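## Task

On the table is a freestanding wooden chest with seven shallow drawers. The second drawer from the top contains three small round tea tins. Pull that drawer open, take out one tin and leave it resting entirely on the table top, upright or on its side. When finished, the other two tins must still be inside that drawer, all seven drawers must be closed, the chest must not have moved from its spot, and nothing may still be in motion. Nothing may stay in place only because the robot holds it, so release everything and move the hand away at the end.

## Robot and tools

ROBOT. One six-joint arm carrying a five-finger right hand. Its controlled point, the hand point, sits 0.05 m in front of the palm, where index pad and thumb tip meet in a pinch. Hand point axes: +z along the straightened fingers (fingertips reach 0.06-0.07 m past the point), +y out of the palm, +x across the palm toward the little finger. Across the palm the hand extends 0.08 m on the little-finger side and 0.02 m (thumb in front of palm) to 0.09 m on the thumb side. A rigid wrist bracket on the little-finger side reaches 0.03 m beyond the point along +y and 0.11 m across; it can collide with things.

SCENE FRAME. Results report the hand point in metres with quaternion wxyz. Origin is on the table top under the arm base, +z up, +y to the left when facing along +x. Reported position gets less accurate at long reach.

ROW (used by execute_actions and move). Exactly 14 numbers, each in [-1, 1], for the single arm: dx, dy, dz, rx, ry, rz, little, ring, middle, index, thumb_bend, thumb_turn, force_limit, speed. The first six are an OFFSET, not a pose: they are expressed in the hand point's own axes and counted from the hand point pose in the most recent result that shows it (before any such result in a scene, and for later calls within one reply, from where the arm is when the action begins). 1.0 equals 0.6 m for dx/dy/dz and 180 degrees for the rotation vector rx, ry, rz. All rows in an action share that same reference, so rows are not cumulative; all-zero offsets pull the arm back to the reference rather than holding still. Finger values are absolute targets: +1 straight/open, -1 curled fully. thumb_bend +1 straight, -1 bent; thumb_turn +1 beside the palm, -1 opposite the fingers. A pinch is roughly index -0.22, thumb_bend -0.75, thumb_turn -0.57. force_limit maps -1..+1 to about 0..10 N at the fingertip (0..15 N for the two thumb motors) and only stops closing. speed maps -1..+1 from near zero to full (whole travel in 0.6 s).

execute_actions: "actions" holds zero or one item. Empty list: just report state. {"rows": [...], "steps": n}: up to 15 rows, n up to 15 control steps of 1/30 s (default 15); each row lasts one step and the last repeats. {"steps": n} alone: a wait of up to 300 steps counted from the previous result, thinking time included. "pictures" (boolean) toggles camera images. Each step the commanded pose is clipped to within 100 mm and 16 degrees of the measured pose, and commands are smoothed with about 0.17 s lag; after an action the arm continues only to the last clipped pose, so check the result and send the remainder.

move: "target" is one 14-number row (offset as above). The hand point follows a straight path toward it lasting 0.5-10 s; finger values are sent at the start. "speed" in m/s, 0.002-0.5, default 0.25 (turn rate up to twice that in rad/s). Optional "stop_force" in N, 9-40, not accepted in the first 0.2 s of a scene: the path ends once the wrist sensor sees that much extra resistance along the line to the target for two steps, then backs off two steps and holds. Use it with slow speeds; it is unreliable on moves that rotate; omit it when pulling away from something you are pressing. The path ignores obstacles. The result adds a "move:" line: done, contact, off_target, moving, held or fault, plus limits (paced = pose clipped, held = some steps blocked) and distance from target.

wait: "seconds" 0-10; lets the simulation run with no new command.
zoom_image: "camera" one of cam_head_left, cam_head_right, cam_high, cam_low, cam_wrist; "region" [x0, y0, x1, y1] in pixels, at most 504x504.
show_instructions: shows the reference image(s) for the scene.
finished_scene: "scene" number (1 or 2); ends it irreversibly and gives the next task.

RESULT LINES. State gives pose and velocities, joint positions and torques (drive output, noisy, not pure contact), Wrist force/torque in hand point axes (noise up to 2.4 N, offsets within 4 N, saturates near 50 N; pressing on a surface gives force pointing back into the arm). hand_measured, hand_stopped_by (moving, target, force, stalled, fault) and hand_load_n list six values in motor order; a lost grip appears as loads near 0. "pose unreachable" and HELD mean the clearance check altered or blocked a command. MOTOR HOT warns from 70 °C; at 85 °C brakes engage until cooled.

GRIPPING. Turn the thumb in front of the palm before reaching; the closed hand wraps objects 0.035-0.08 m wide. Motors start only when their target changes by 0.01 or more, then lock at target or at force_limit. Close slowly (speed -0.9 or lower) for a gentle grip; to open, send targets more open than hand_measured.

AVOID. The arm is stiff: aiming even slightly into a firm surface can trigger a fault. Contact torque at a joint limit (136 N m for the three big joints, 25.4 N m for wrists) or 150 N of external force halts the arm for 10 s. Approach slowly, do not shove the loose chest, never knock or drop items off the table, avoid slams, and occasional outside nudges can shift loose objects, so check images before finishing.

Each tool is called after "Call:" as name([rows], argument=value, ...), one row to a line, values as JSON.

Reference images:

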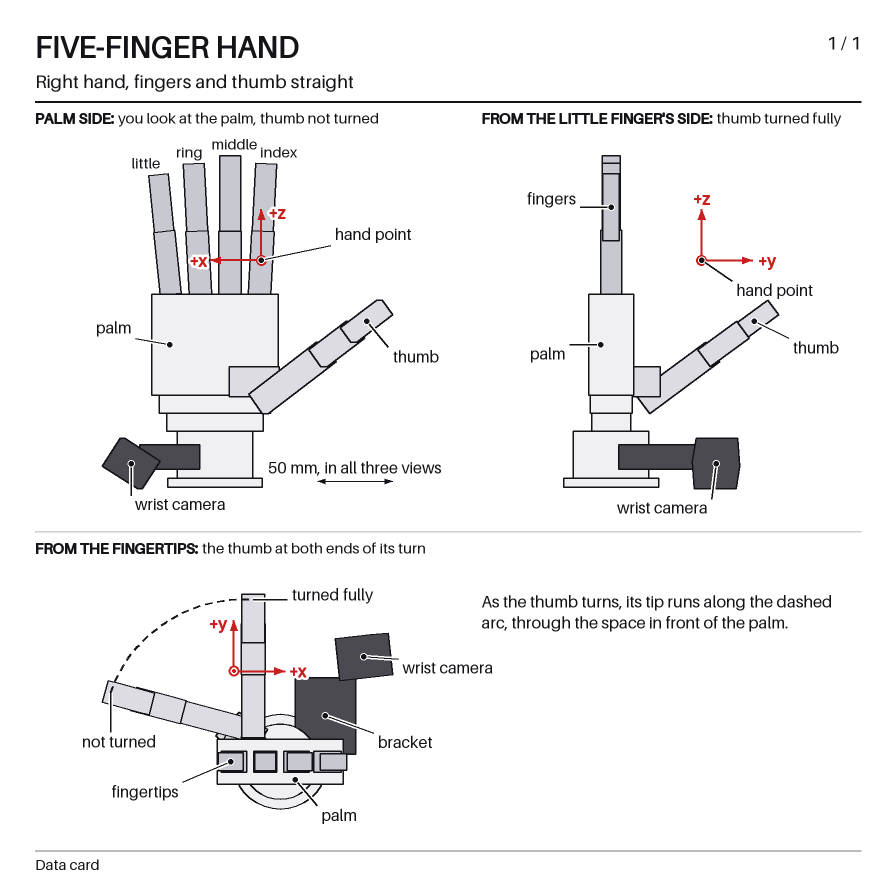

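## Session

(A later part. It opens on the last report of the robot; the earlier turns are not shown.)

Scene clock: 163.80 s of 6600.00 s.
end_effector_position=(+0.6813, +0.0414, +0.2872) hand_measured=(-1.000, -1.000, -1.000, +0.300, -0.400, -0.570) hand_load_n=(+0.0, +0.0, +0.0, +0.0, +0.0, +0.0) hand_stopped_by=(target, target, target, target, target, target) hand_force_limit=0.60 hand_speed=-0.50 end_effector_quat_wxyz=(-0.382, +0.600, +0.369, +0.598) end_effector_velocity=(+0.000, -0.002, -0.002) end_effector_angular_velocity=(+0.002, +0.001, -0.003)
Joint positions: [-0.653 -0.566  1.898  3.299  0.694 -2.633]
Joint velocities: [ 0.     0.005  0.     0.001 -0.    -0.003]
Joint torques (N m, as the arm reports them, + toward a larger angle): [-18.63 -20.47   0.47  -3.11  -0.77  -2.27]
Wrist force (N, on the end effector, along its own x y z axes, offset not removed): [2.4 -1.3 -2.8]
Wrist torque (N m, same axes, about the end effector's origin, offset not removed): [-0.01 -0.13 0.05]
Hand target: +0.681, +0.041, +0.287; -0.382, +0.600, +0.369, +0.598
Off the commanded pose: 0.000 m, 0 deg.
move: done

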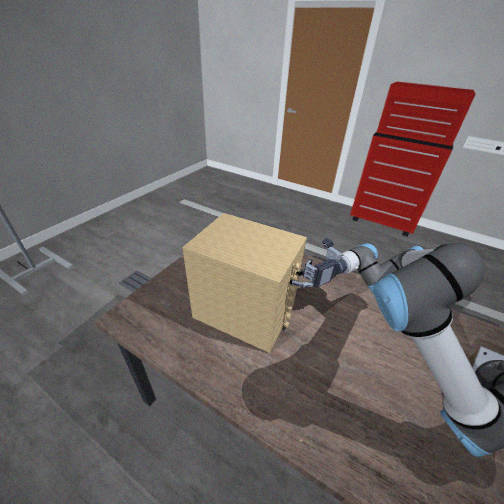

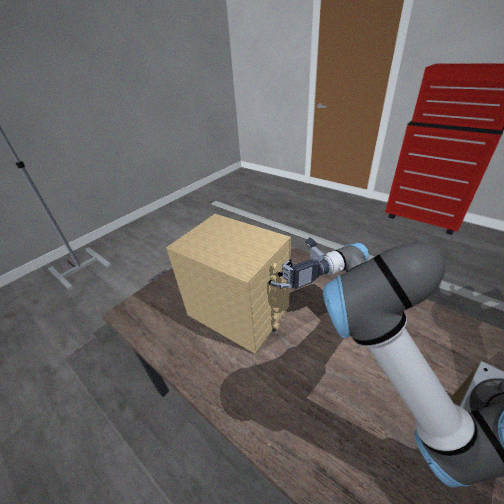

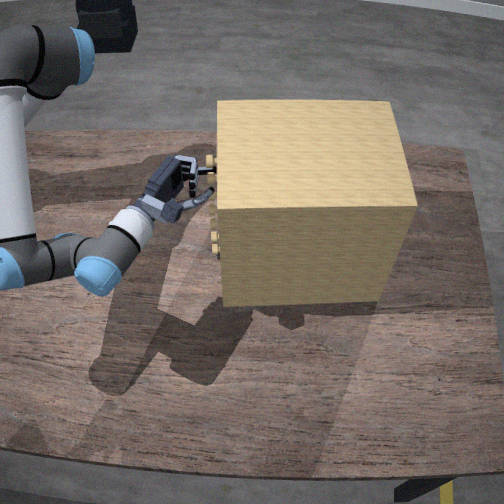

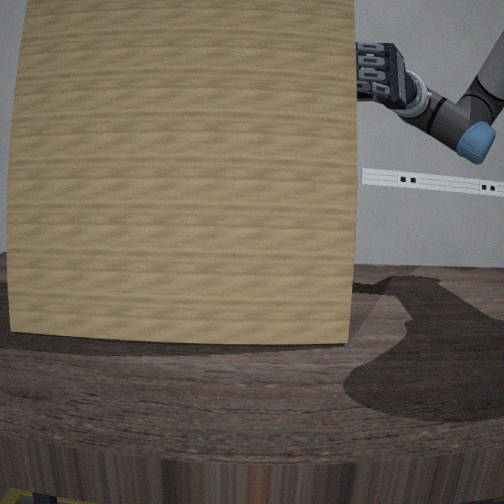

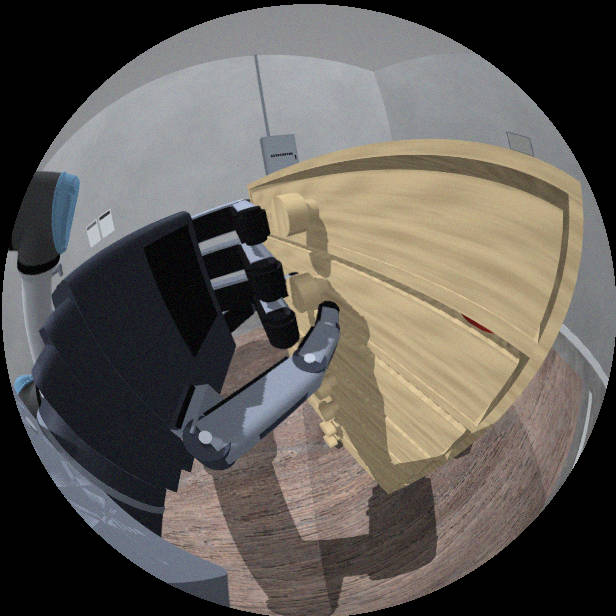

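Shift toward +y a little so the thumb nears the knob, then close.

Call:
move(target=[0,-0.008,0.014,0,0,0,-1,-1,-1,0.3,-0.4,-0.57,0.6,-0.5], speed=0.005, stop_force=9)

Call:
move(target=[0,0,0,0,0,0,-1,-1,-1,-0.4,-0.8,-0.57,0.6,-0.7])

Call:
zoom_image(camera="cam_wrist", region=[220, 180, 440, 400])

Call:
zoom_image(camera="cam_high", region=[140, 120, 240, 220])

Scene clock: 174.20 s of 6600.00 s.
end_effector_position=(+0.6806, +0.0510, +0.2873) hand_measured=(-1.000, -1.000, -1.000, +0.300, -0.400, -0.570) hand_load_n=(+0.0, +0.0, +0.0, +0.0, +0.0, +0.0) hand_stopped_by=(target, target, target, target, target, target) hand_force_limit=0.60 hand_speed=-0.50 end_effector_quat_wxyz=(-0.382, +0.600, +0.369, +0.598) end_effector_velocity=(-0.000, +0.000, +0.000) end_effector_angular_velocity=(-0.000, -0.001, -0.000)
Joint positions: [-0.644 -0.587  1.915  3.313  0.693 -2.647]
Joint velocities: [ 0.    -0.002  0.001  0.001 -0.    -0.001]
Joint torques (N m, as the arm reports them, + toward a larger angle): [-19.27 -34.88   0.61  -0.06  -0.4   -2.14]
Wrist force (N, on the end effector, along its own x y z axes, offset not removed): [1.8 0.7 -3.5]
Wrist torque (N m, same axes, about the end effector's origin, offset not removed): [0.41 -0.12 0.21]
Hand target: +0.681, +0.051, +0.287; -0.382, +0.600, +0.369, +0.598
Off the commanded pose: 0.000 m, 0 deg.
After step 90, 5.23 s passed at rest.
move: done

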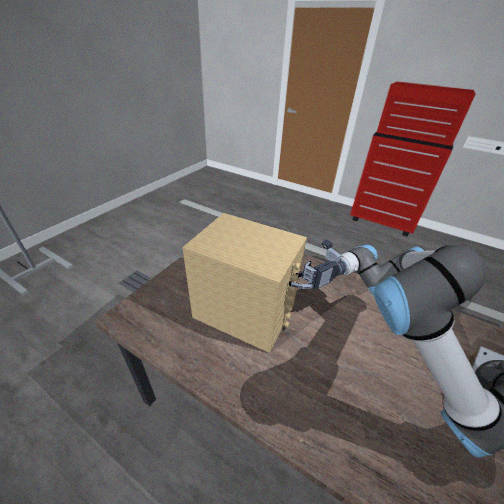

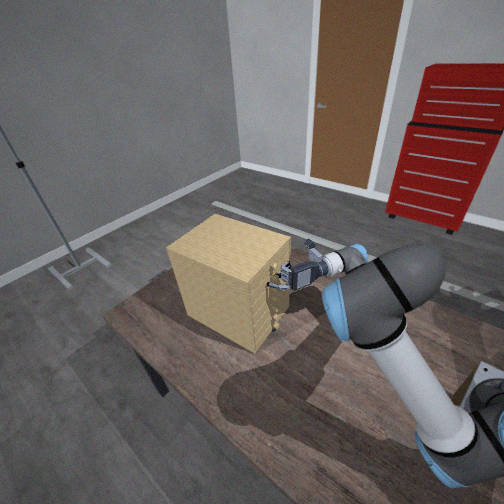

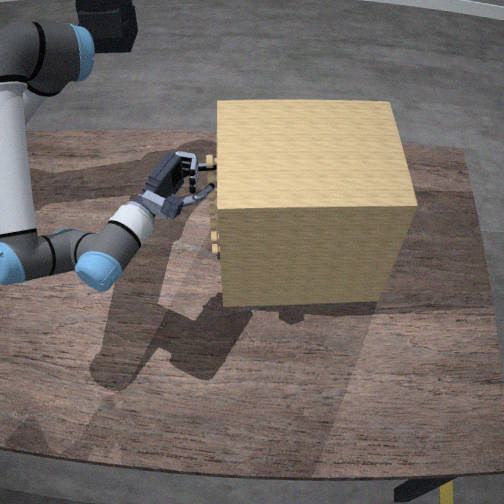

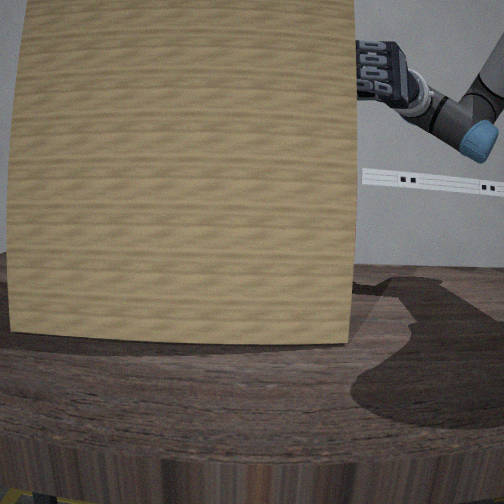

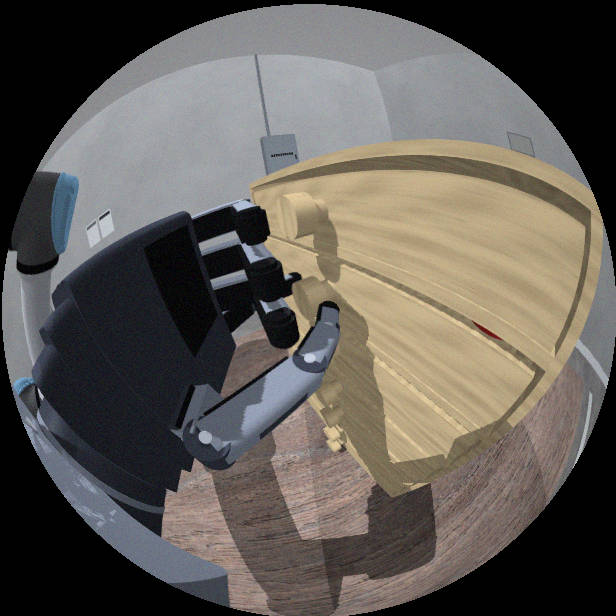

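Scene clock: 175.13 s of 6600.00 s.
end_effector_position=(+0.6806, +0.0510, +0.2873) hand_measured=(-1.000, -1.000, -1.000, +0.072, -0.578, -0.570) hand_load_n=(+0.0, +0.0, +0.0, +12.0, +12.0, +1.0) hand_stopped_by=(target, target, target, force, force, target) hand_force_limit=0.60 hand_speed=-0.70 end_effector_quat_wxyz=(-0.382, +0.600, +0.369, +0.598) end_effector_velocity=(-0.000, +0.001, +0.000) end_effector_angular_velocity=(-0.001, -0.001, +0.001)
Joint positions: [-0.644 -0.587  1.915  3.314  0.693 -2.647]
Joint velocities: [ 0.    -0.001  0.001 -0.001 -0.    -0.   ]
Joint torques (N m, as the arm reports them, + toward a larger angle): [-23.3  -24.28 -19.95  -3.03   0.27   0.09]
Wrist force (N, on the end effector, along its own x y z axes, offset not removed): [-0.6 1.2 1.4]
Wrist torque (N m, same axes, about the end effector's origin, offset not removed): [0.22 -0.15 0.02]
Hand target: +0.681, +0.051, +0.287; -0.382, +0.600, +0.369, +0.598
Off the commanded pose: 0.000 m, 0 deg.
move: done

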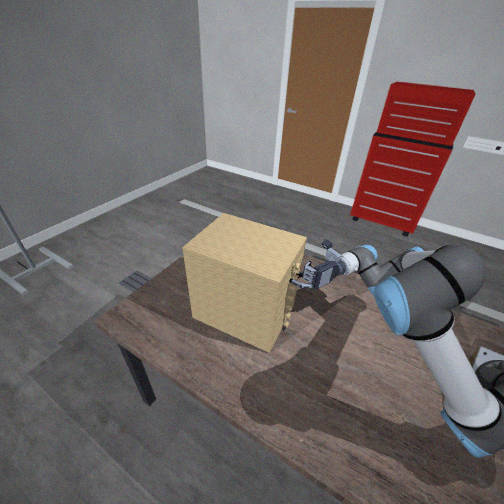

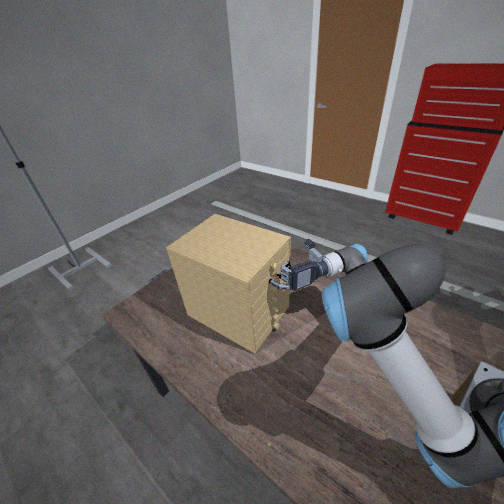

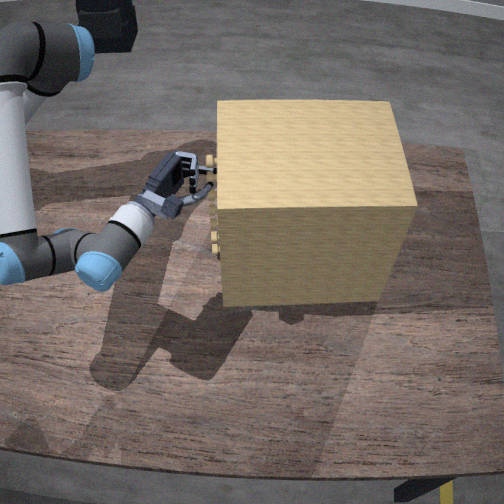

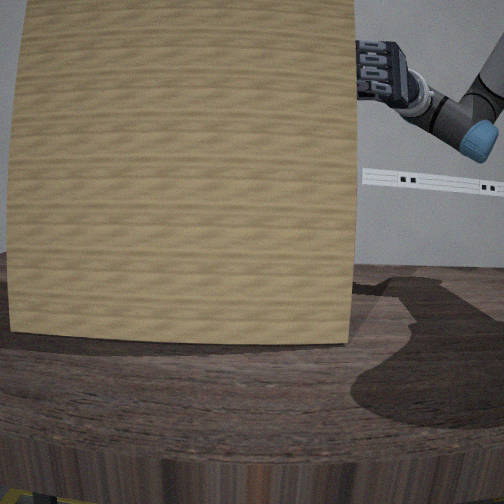

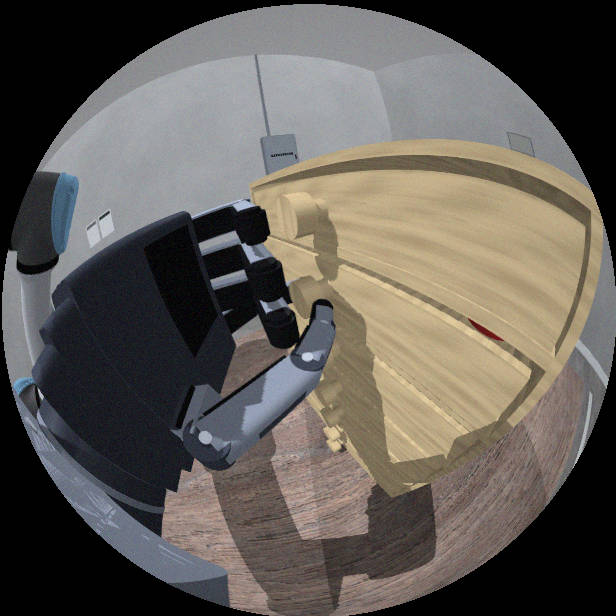

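Region (220, 180, 440, 400) of cam_wrist's 616x616 image, scaled by 2.291, with more detail than that image has.

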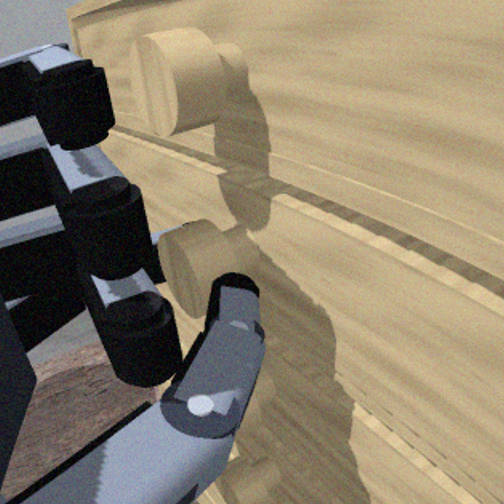

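Region (140, 120, 240, 220) of cam_high's 504x504 image, scaled by 5.040, with more detail than that image has.

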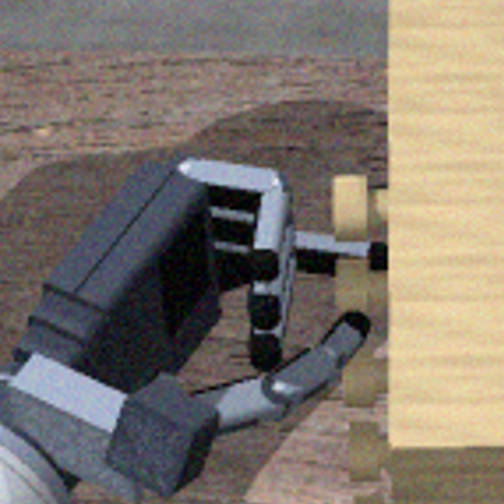

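Gripped. Pull 10 cm.

Call:
move(target=[0,-0.151,-0.0705,0,0,0,-1,-1,-1,-0.4,-0.8,-0.57,0.6,-0.7], speed=0.04)

Scene clock: 181.47 s of 6600.00 s.
end_effector_position=(+0.5809, +0.0523, +0.2886) hand_measured=(-1.000, -1.000, -1.000, +0.072, -0.570, -0.570) hand_load_n=(+0.0, +0.0, +0.0, +1.0, +29.0, -3.5) hand_stopped_by=(target, target, target, force, force, target) hand_force_limit=0.60 hand_speed=-0.70 end_effector_quat_wxyz=(-0.382, +0.600, +0.369, +0.598) end_effector_velocity=(-0.002, -0.000, +0.001) end_effector_angular_velocity=(-0.002, -0.001, +0.001)
Joint positions: [-0.773 -0.578  2.146  2.923  0.712 -2.449]
Joint velocities: [-0.005  0.001  0.004 -0.011  0.001  0.006]
Joint torques (N m, as the arm reports them, + toward a larger angle): [-32.53 -24.02   8.64  -7.98   7.43   2.9 ]
Wrist force (N, on the end effector, along its own x y z axes, offset not removed): [4.7 25.4 -21.8]
Wrist torque (N m, same axes, about the end effector's origin, offset not removed): [0.47 -0.15 0.16]
Hand target: +0.581, +0.052, +0.289; -0.382, +0.600, +0.369, +0.598
Off the commanded pose: 0.000 m, 0 deg.
After step 90, 0.47 s passed at rest.
move: done

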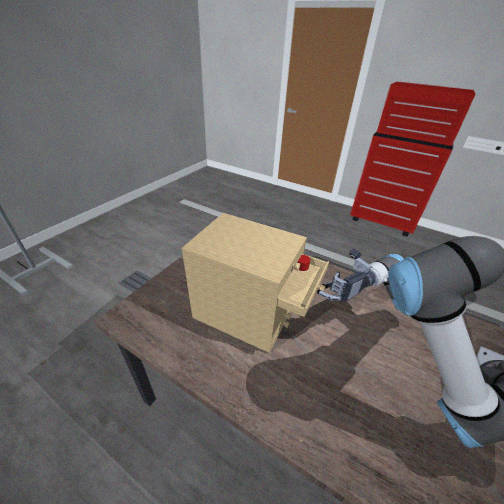

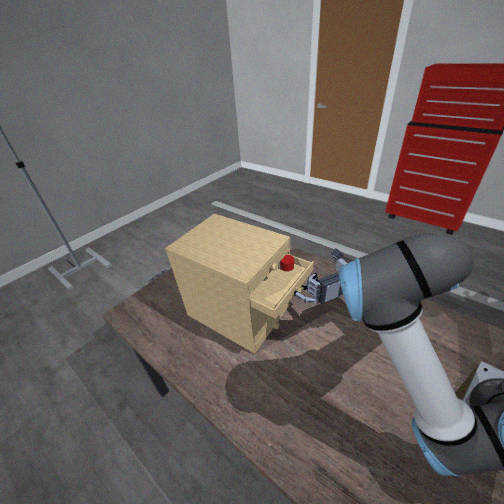

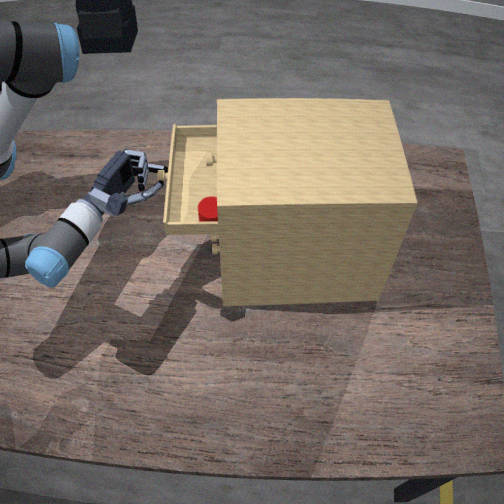

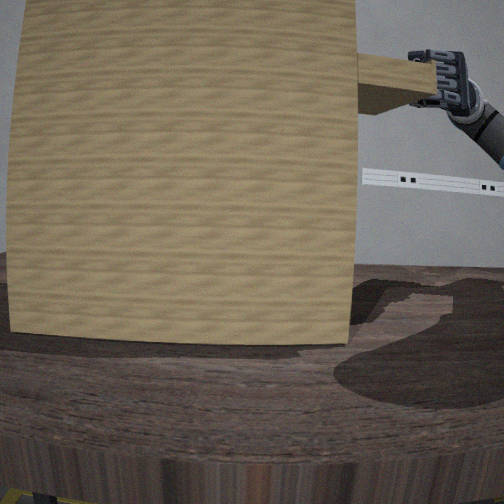

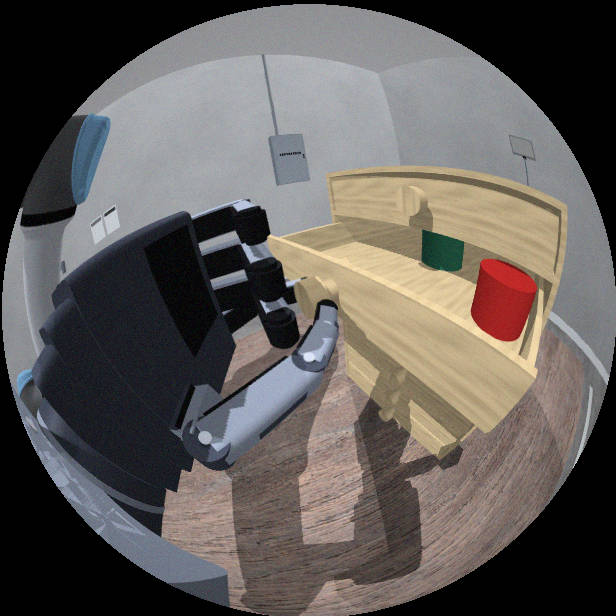

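Call:
move(target=[-0.003,-0.1154,-0.0685,0,0,0,-1,-1,-1,-0.4,-0.8,-0.57,0.6,-0.7], speed=0.04)

Scene clock: 188.77 s of 6600.00 s.
end_effector_position=(+0.5010, +0.0455, +0.2877) hand_measured=(-1.000, -1.000, -1.000, +0.072, -0.570, -0.570) hand_load_n=(+0.0, +0.0, +0.0, +12.0, +13.5, +1.5) hand_stopped_by=(target, target, target, force, force, target) hand_force_limit=0.60 hand_speed=-0.70 end_effector_quat_wxyz=(-0.382, +0.600, +0.369, +0.599) end_effector_velocity=(-0.002, -0.000, -0.000) end_effector_angular_velocity=(+0.001, +0.002, +0.000)
Joint positions: [-0.923 -0.495  2.276  2.551  0.757 -2.236]
Joint velocities: [-0.004  0.003  0.003 -0.011  0.002  0.008]
Joint torques (N m, as the arm reports them, + toward a larger angle): [-42.67 -16.63   4.87  -1.83   3.13   1.94]
Wrist force (N, on the end effector, along its own x y z axes, offset not removed): [-1.4 -0.4 -1.7]
Wrist torque (N m, same axes, about the end effector's origin, offset not removed): [0.22 0.02 0.19]
Hand target: +0.501, +0.045, +0.288; -0.382, +0.600, +0.369, +0.598
Off the commanded pose: 0.000 m, 0 deg.
After step 90, 1.93 s passed at rest.
move: done

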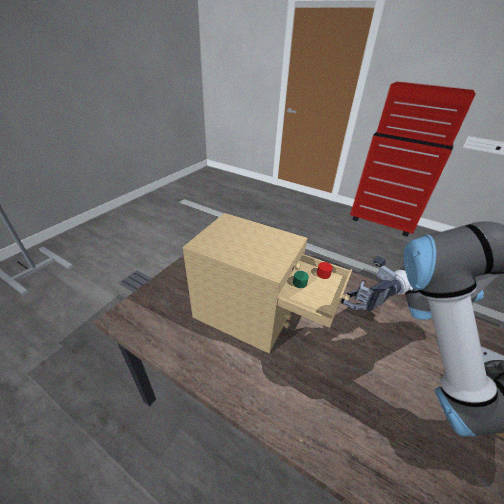

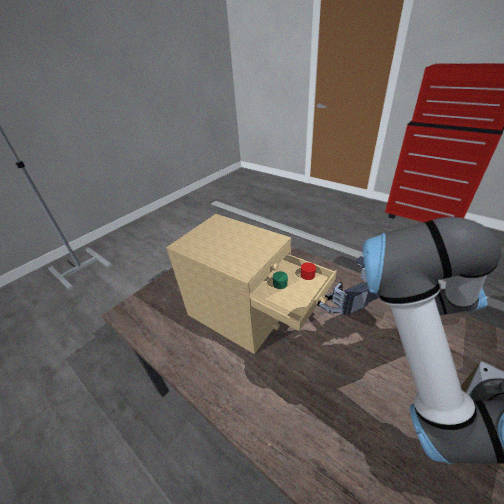

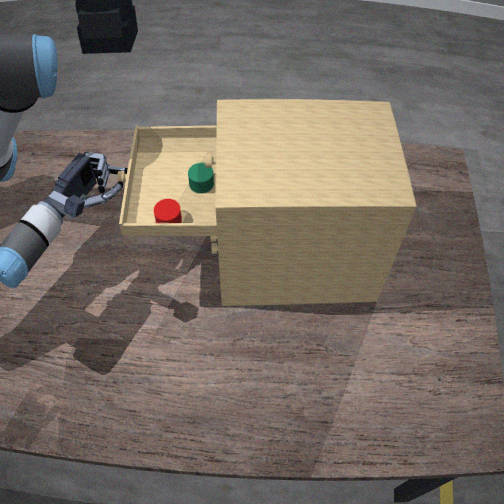

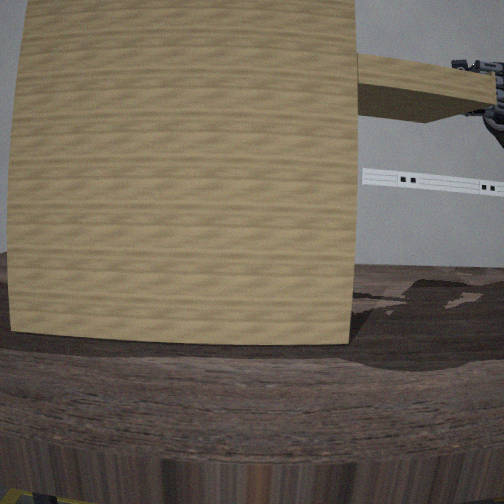

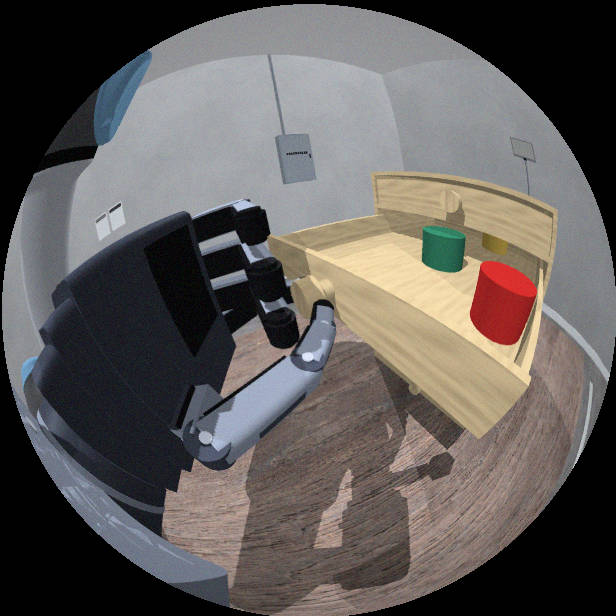

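Call:
move(target=[0,0,0,0,0,0,-1,-1,-1,0.4,-0.3,-0.57,0.6,0])

Call:
move(target=[0,-0.06,-0.028,0,0,0,-1,-1,-1,0.4,-0.3,-0.57,0.6,0], speed=0.1)

Call:
move(target=[0.2,0,0,-0.385,0.186,0.512,-1,-1,-1,0.6,-0.2,-0.57,0.6,0])

Scene clock: 215.77 s of 6600.00 s.
end_effector_position=(+0.5010, +0.0454, +0.2878) hand_measured=(-1.000, -1.000, -1.000, +0.400, -0.300, -0.570) hand_load_n=(+0.0, +0.0, +0.0, +0.0, +0.0, +0.0) hand_stopped_by=(target, target, target, target, target, target) hand_force_limit=0.60 hand_speed=0.00 end_effector_quat_wxyz=(-0.382, +0.600, +0.369, +0.599) end_effector_velocity=(+0.000, -0.001, +0.000) end_effector_angular_velocity=(+0.001, -0.000, -0.001)
Joint positions: [-0.923 -0.495  2.276  2.551  0.757 -2.235]
Joint velocities: [-0.001  0.001 -0.     0.002  0.    -0.   ]
Joint torques (N m, as the arm reports them, + toward a larger angle): [-11.04 -30.81 -22.26   1.09  -1.06  -2.24]
Wrist force (N, on the end effector, along its own x y z axes, offset not removed): [1.4 -0.2 -2.3]
Wrist torque (N m, same axes, about the end effector's origin, offset not removed): [0.23 -0.17 0.09]
Hand target: +0.501, +0.045, +0.288; -0.382, +0.600, +0.369, +0.599
Off the commanded pose: 0.000 m, 0 deg.
After step 90, 23.30 s passed at rest.
move: done

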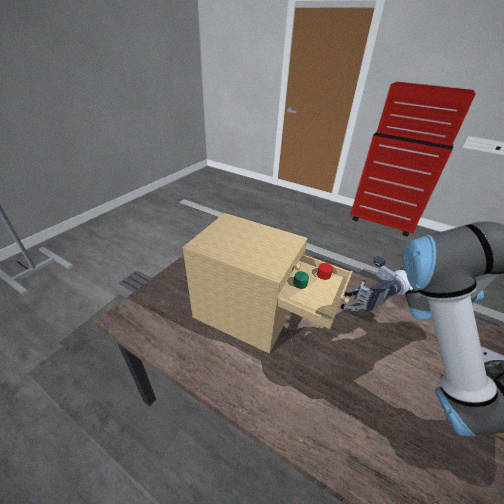

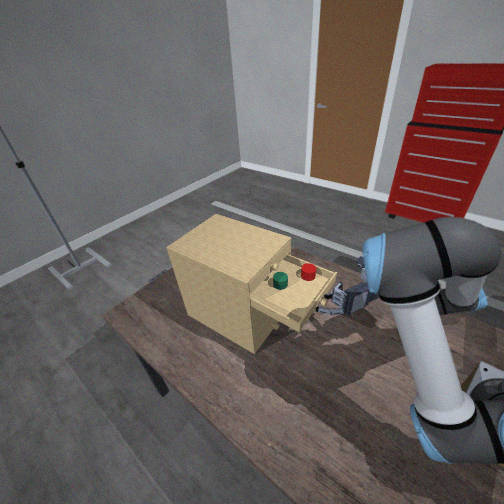

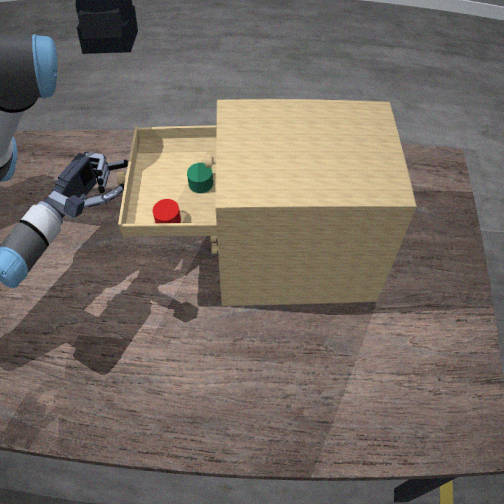

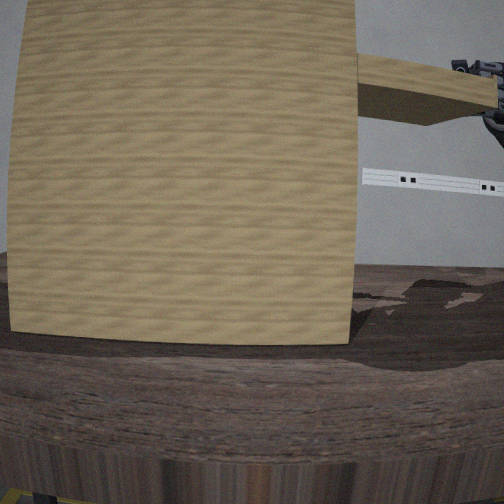

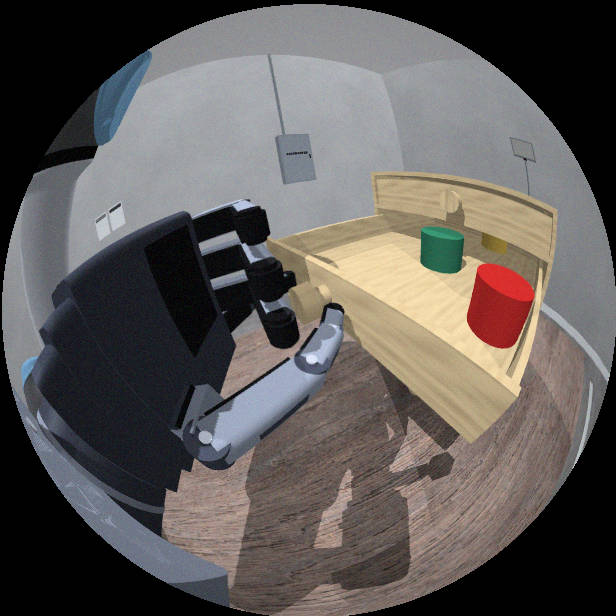

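Scene clock: 216.70 s of 6600.00 s.
end_effector_position=(+0.4615, +0.0460, +0.2883) hand_measured=(-1.000, -1.000, -1.000, +0.400, -0.300, -0.570) hand_load_n=(+0.0, +0.0, +0.0, +0.0, +0.0, +0.0) hand_stopped_by=(target, target, target, target, target, target) hand_force_limit=0.60 hand_speed=0.00 end_effector_quat_wxyz=(-0.382, +0.600, +0.369, +0.599) end_effector_velocity=(-0.002, +0.000, -0.000) end_effector_angular_velocity=(-0.001, +0.002, +0.001)
Joint positions: [-1.012 -0.447  2.334  2.363  0.794 -2.121]
Joint velocities: [-0.005  0.004  0.002 -0.012  0.002  0.009]
Joint torques (N m, as the arm reports them, + toward a larger angle): [-40.19 -16.08   6.42  -1.87   2.79   2.15]
Wrist force (N, on the end effector, along its own x y z axes, offset not removed): [1.7 -0.3 -1.1]
Wrist torque (N m, same axes, about the end effector's origin, offset not removed): [-0.03 -0.04 0.19]
Hand target: +0.461, +0.046, +0.288; -0.382, +0.600, +0.369, +0.599
Off the commanded pose: 0.000 m, 0 deg.
move: done

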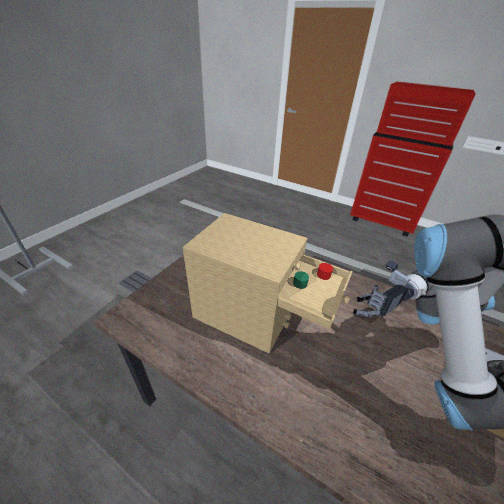

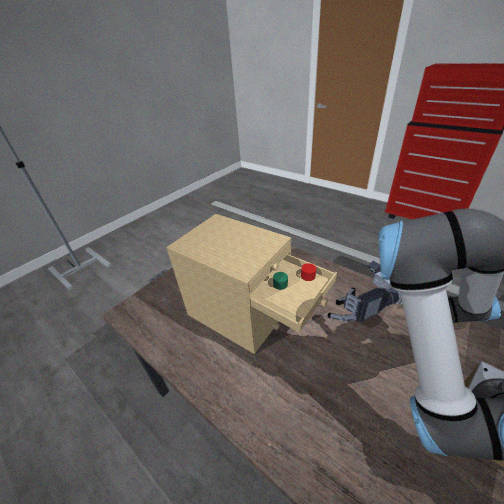

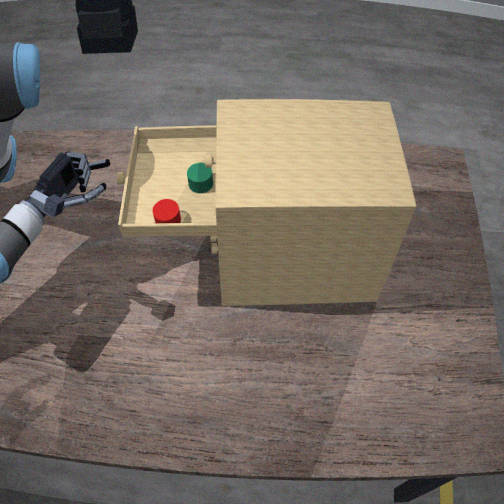

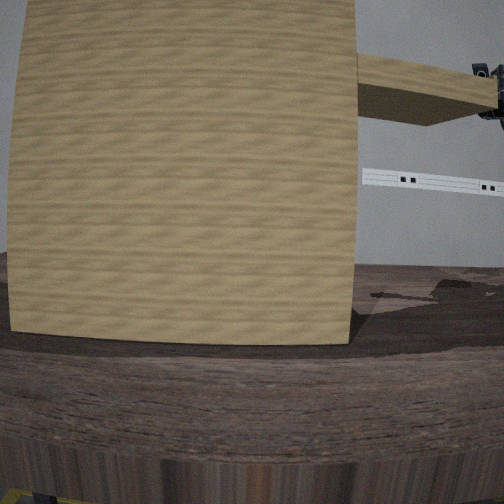

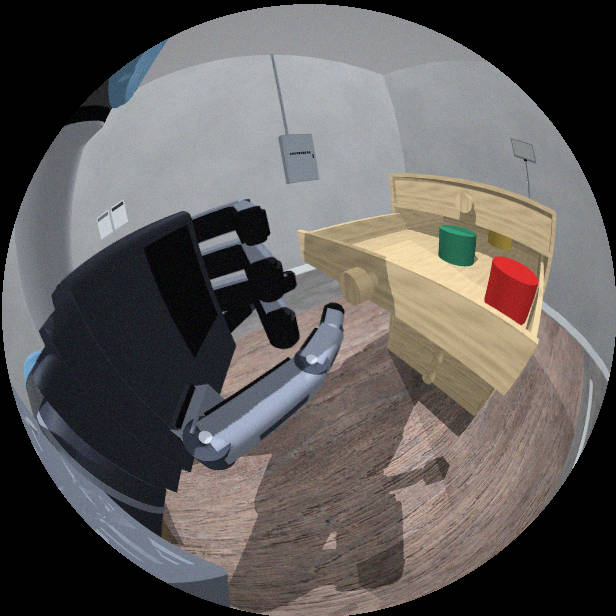

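Scene clock: 221.73 s of 6600.00 s.
end_effector_position=(+0.4623, +0.0445, +0.4081) hand_measured=(-1.000, -1.000, -1.000, +0.600, -0.200, -0.570) hand_load_n=(+0.0, +0.0, +0.0, +0.0, +0.0, +0.0) hand_stopped_by=(target, target, target, target, target, target) hand_force_limit=0.60 hand_speed=0.00 end_effector_quat_wxyz=(-0.378, +0.592, -0.606, +0.373) end_effector_velocity=(+0.001, -0.000, -0.000) end_effector_angular_velocity=(-0.001, -0.007, -0.012)
Joint positions: [-1.184 -1.57   2.412  3.669 -0.315 -0.522]
Joint velocities: [ 0.     0.005  0.01  -0.054 -0.005  0.042]
Joint torques (N m, as the arm reports them, + toward a larger angle): [-30.49  15.06  -8.53  -4.01  -1.09   2.03]
Wrist force (N, on the end effector, along its own x y z axes, offset not removed): [-0.8 0.1 0.1]
Wrist torque (N m, same axes, about the end effector's origin, offset not removed): [-0.03 0.17 -0.27]
Hand target: +0.462, +0.044, +0.408; -0.378, +0.592, -0.606, +0.374
Off the commanded pose: 0.001 m, 0 deg.
move: done

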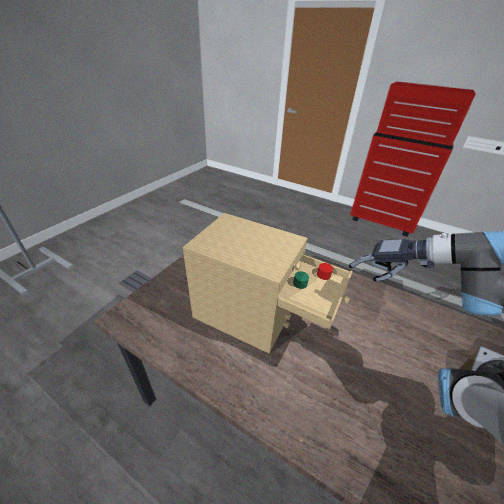

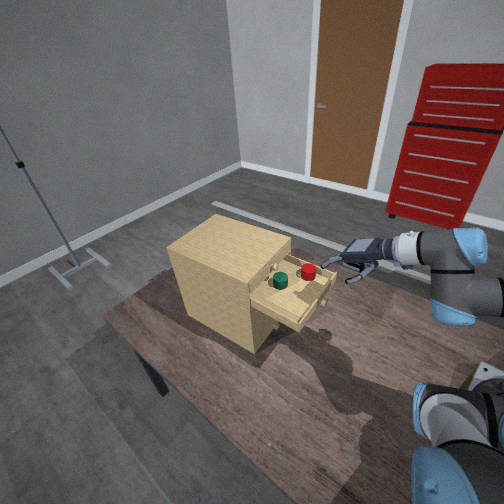

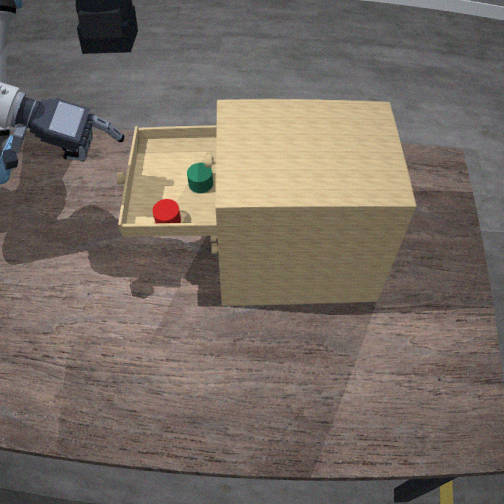

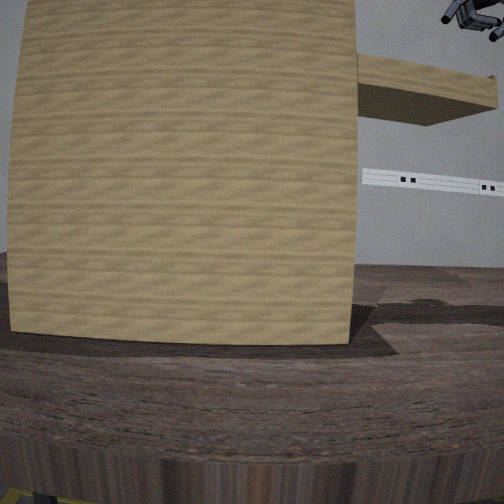

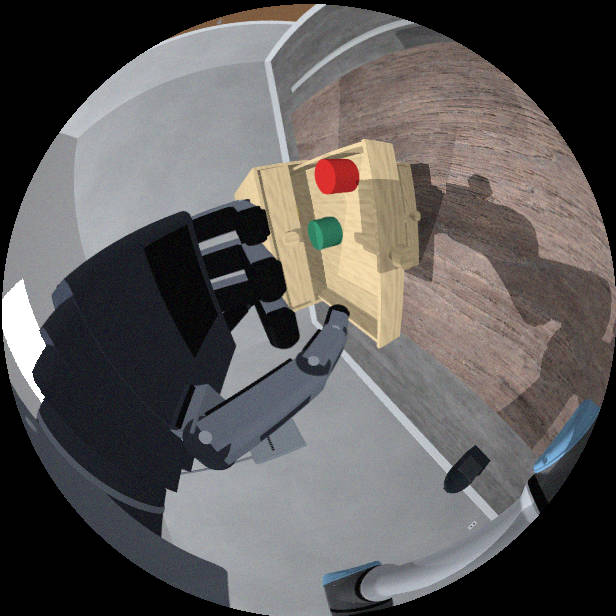

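Call:
move(target=[0.125,-0.021,0.235,0,0,0,-1,-1,-1,0.6,-0.2,-0.57,0.6,0], speed=0.15)

Call:
zoom_image(camera="cam_high", region=[80, 100, 240, 260])

Call:
zoom_image(camera="cam_head_left", region=[260, 200, 400, 340])

Scene clock: 232.90 s of 6600.00 s.
end_effector_position=(+0.5938, -0.0314, +0.3571) hand_measured=(-1.000, -1.000, -1.000, +0.600, -0.200, -0.570) hand_load_n=(+0.0, +0.0, +0.0, +0.0, +0.0, +0.0) hand_stopped_by=(target, target, target, target, target, target) hand_force_limit=0.60 hand_speed=0.00 end_effector_quat_wxyz=(-0.378, +0.592, -0.606, +0.374) end_effector_velocity=(+0.002, -0.001, -0.001) end_effector_angular_velocity=(+0.000, -0.003, -0.000)
Joint positions: [-0.928 -0.971  2.108  2.796 -0.442  0.096]
Joint velocities: [ 0.003  0.008 -0.006 -0.015 -0.002  0.013]
Joint torques (N m, as the arm reports them, + toward a larger angle): [-11.44  -9.78 -33.47  -2.72  -1.92   2.16]
Wrist force (N, on the end effector, along its own x y z axes, offset not removed): [3.9 -0.7 -3.4]
Wrist torque (N m, same axes, about the end effector's origin, offset not removed): [0.16 -0.40 0.21]
Hand target: +0.594, -0.032, +0.357; -0.378, +0.592, -0.606, +0.374
Off the commanded pose: 0.000 m, 0 deg.
After step 90, 6.53 s passed at rest.
move: done

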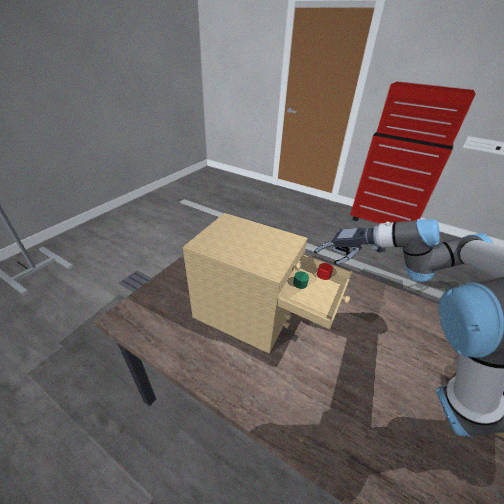

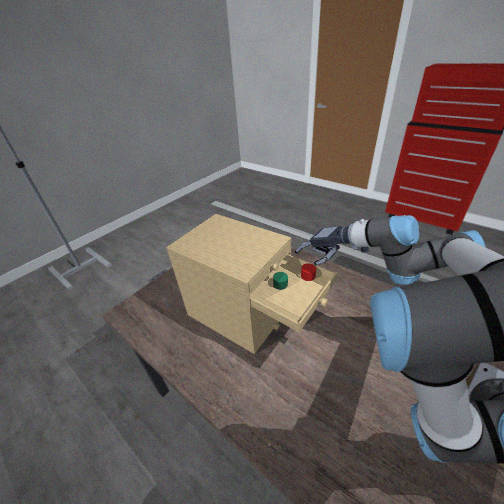

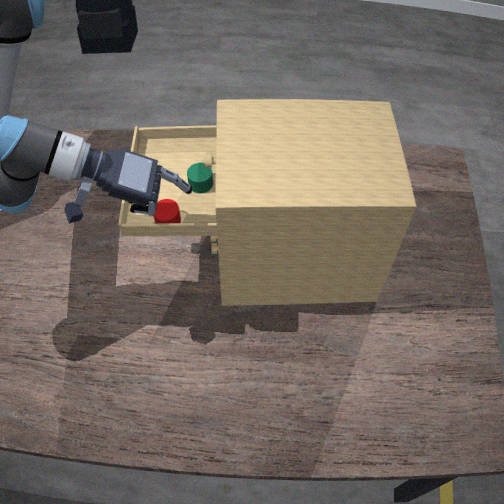

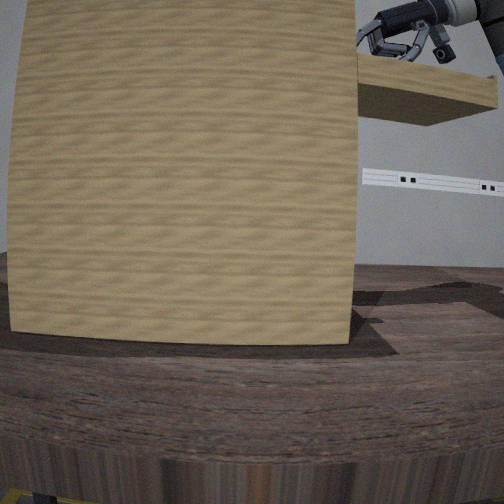

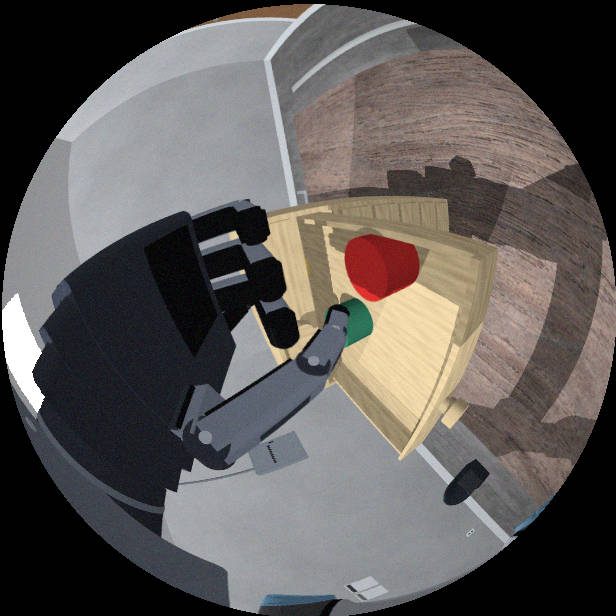

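Region (80, 100, 240, 260) of cam_high's 504x504 image, scaled by 3.150, with more detail than that image has.

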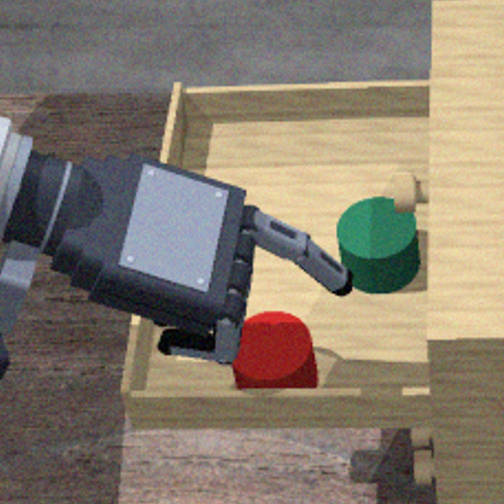

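Region (260, 200, 400, 340) of cam_head_left's 504x504 image, scaled by 3.600, with more detail than that image has.

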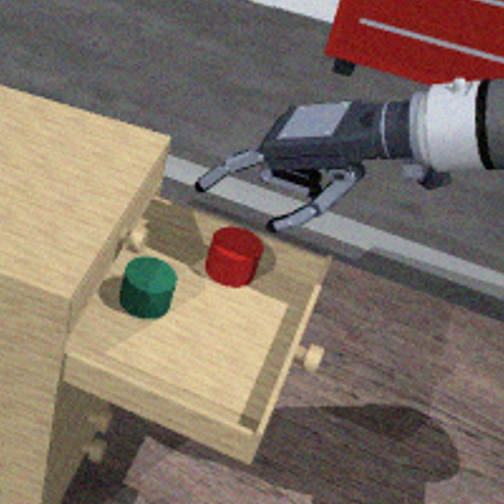

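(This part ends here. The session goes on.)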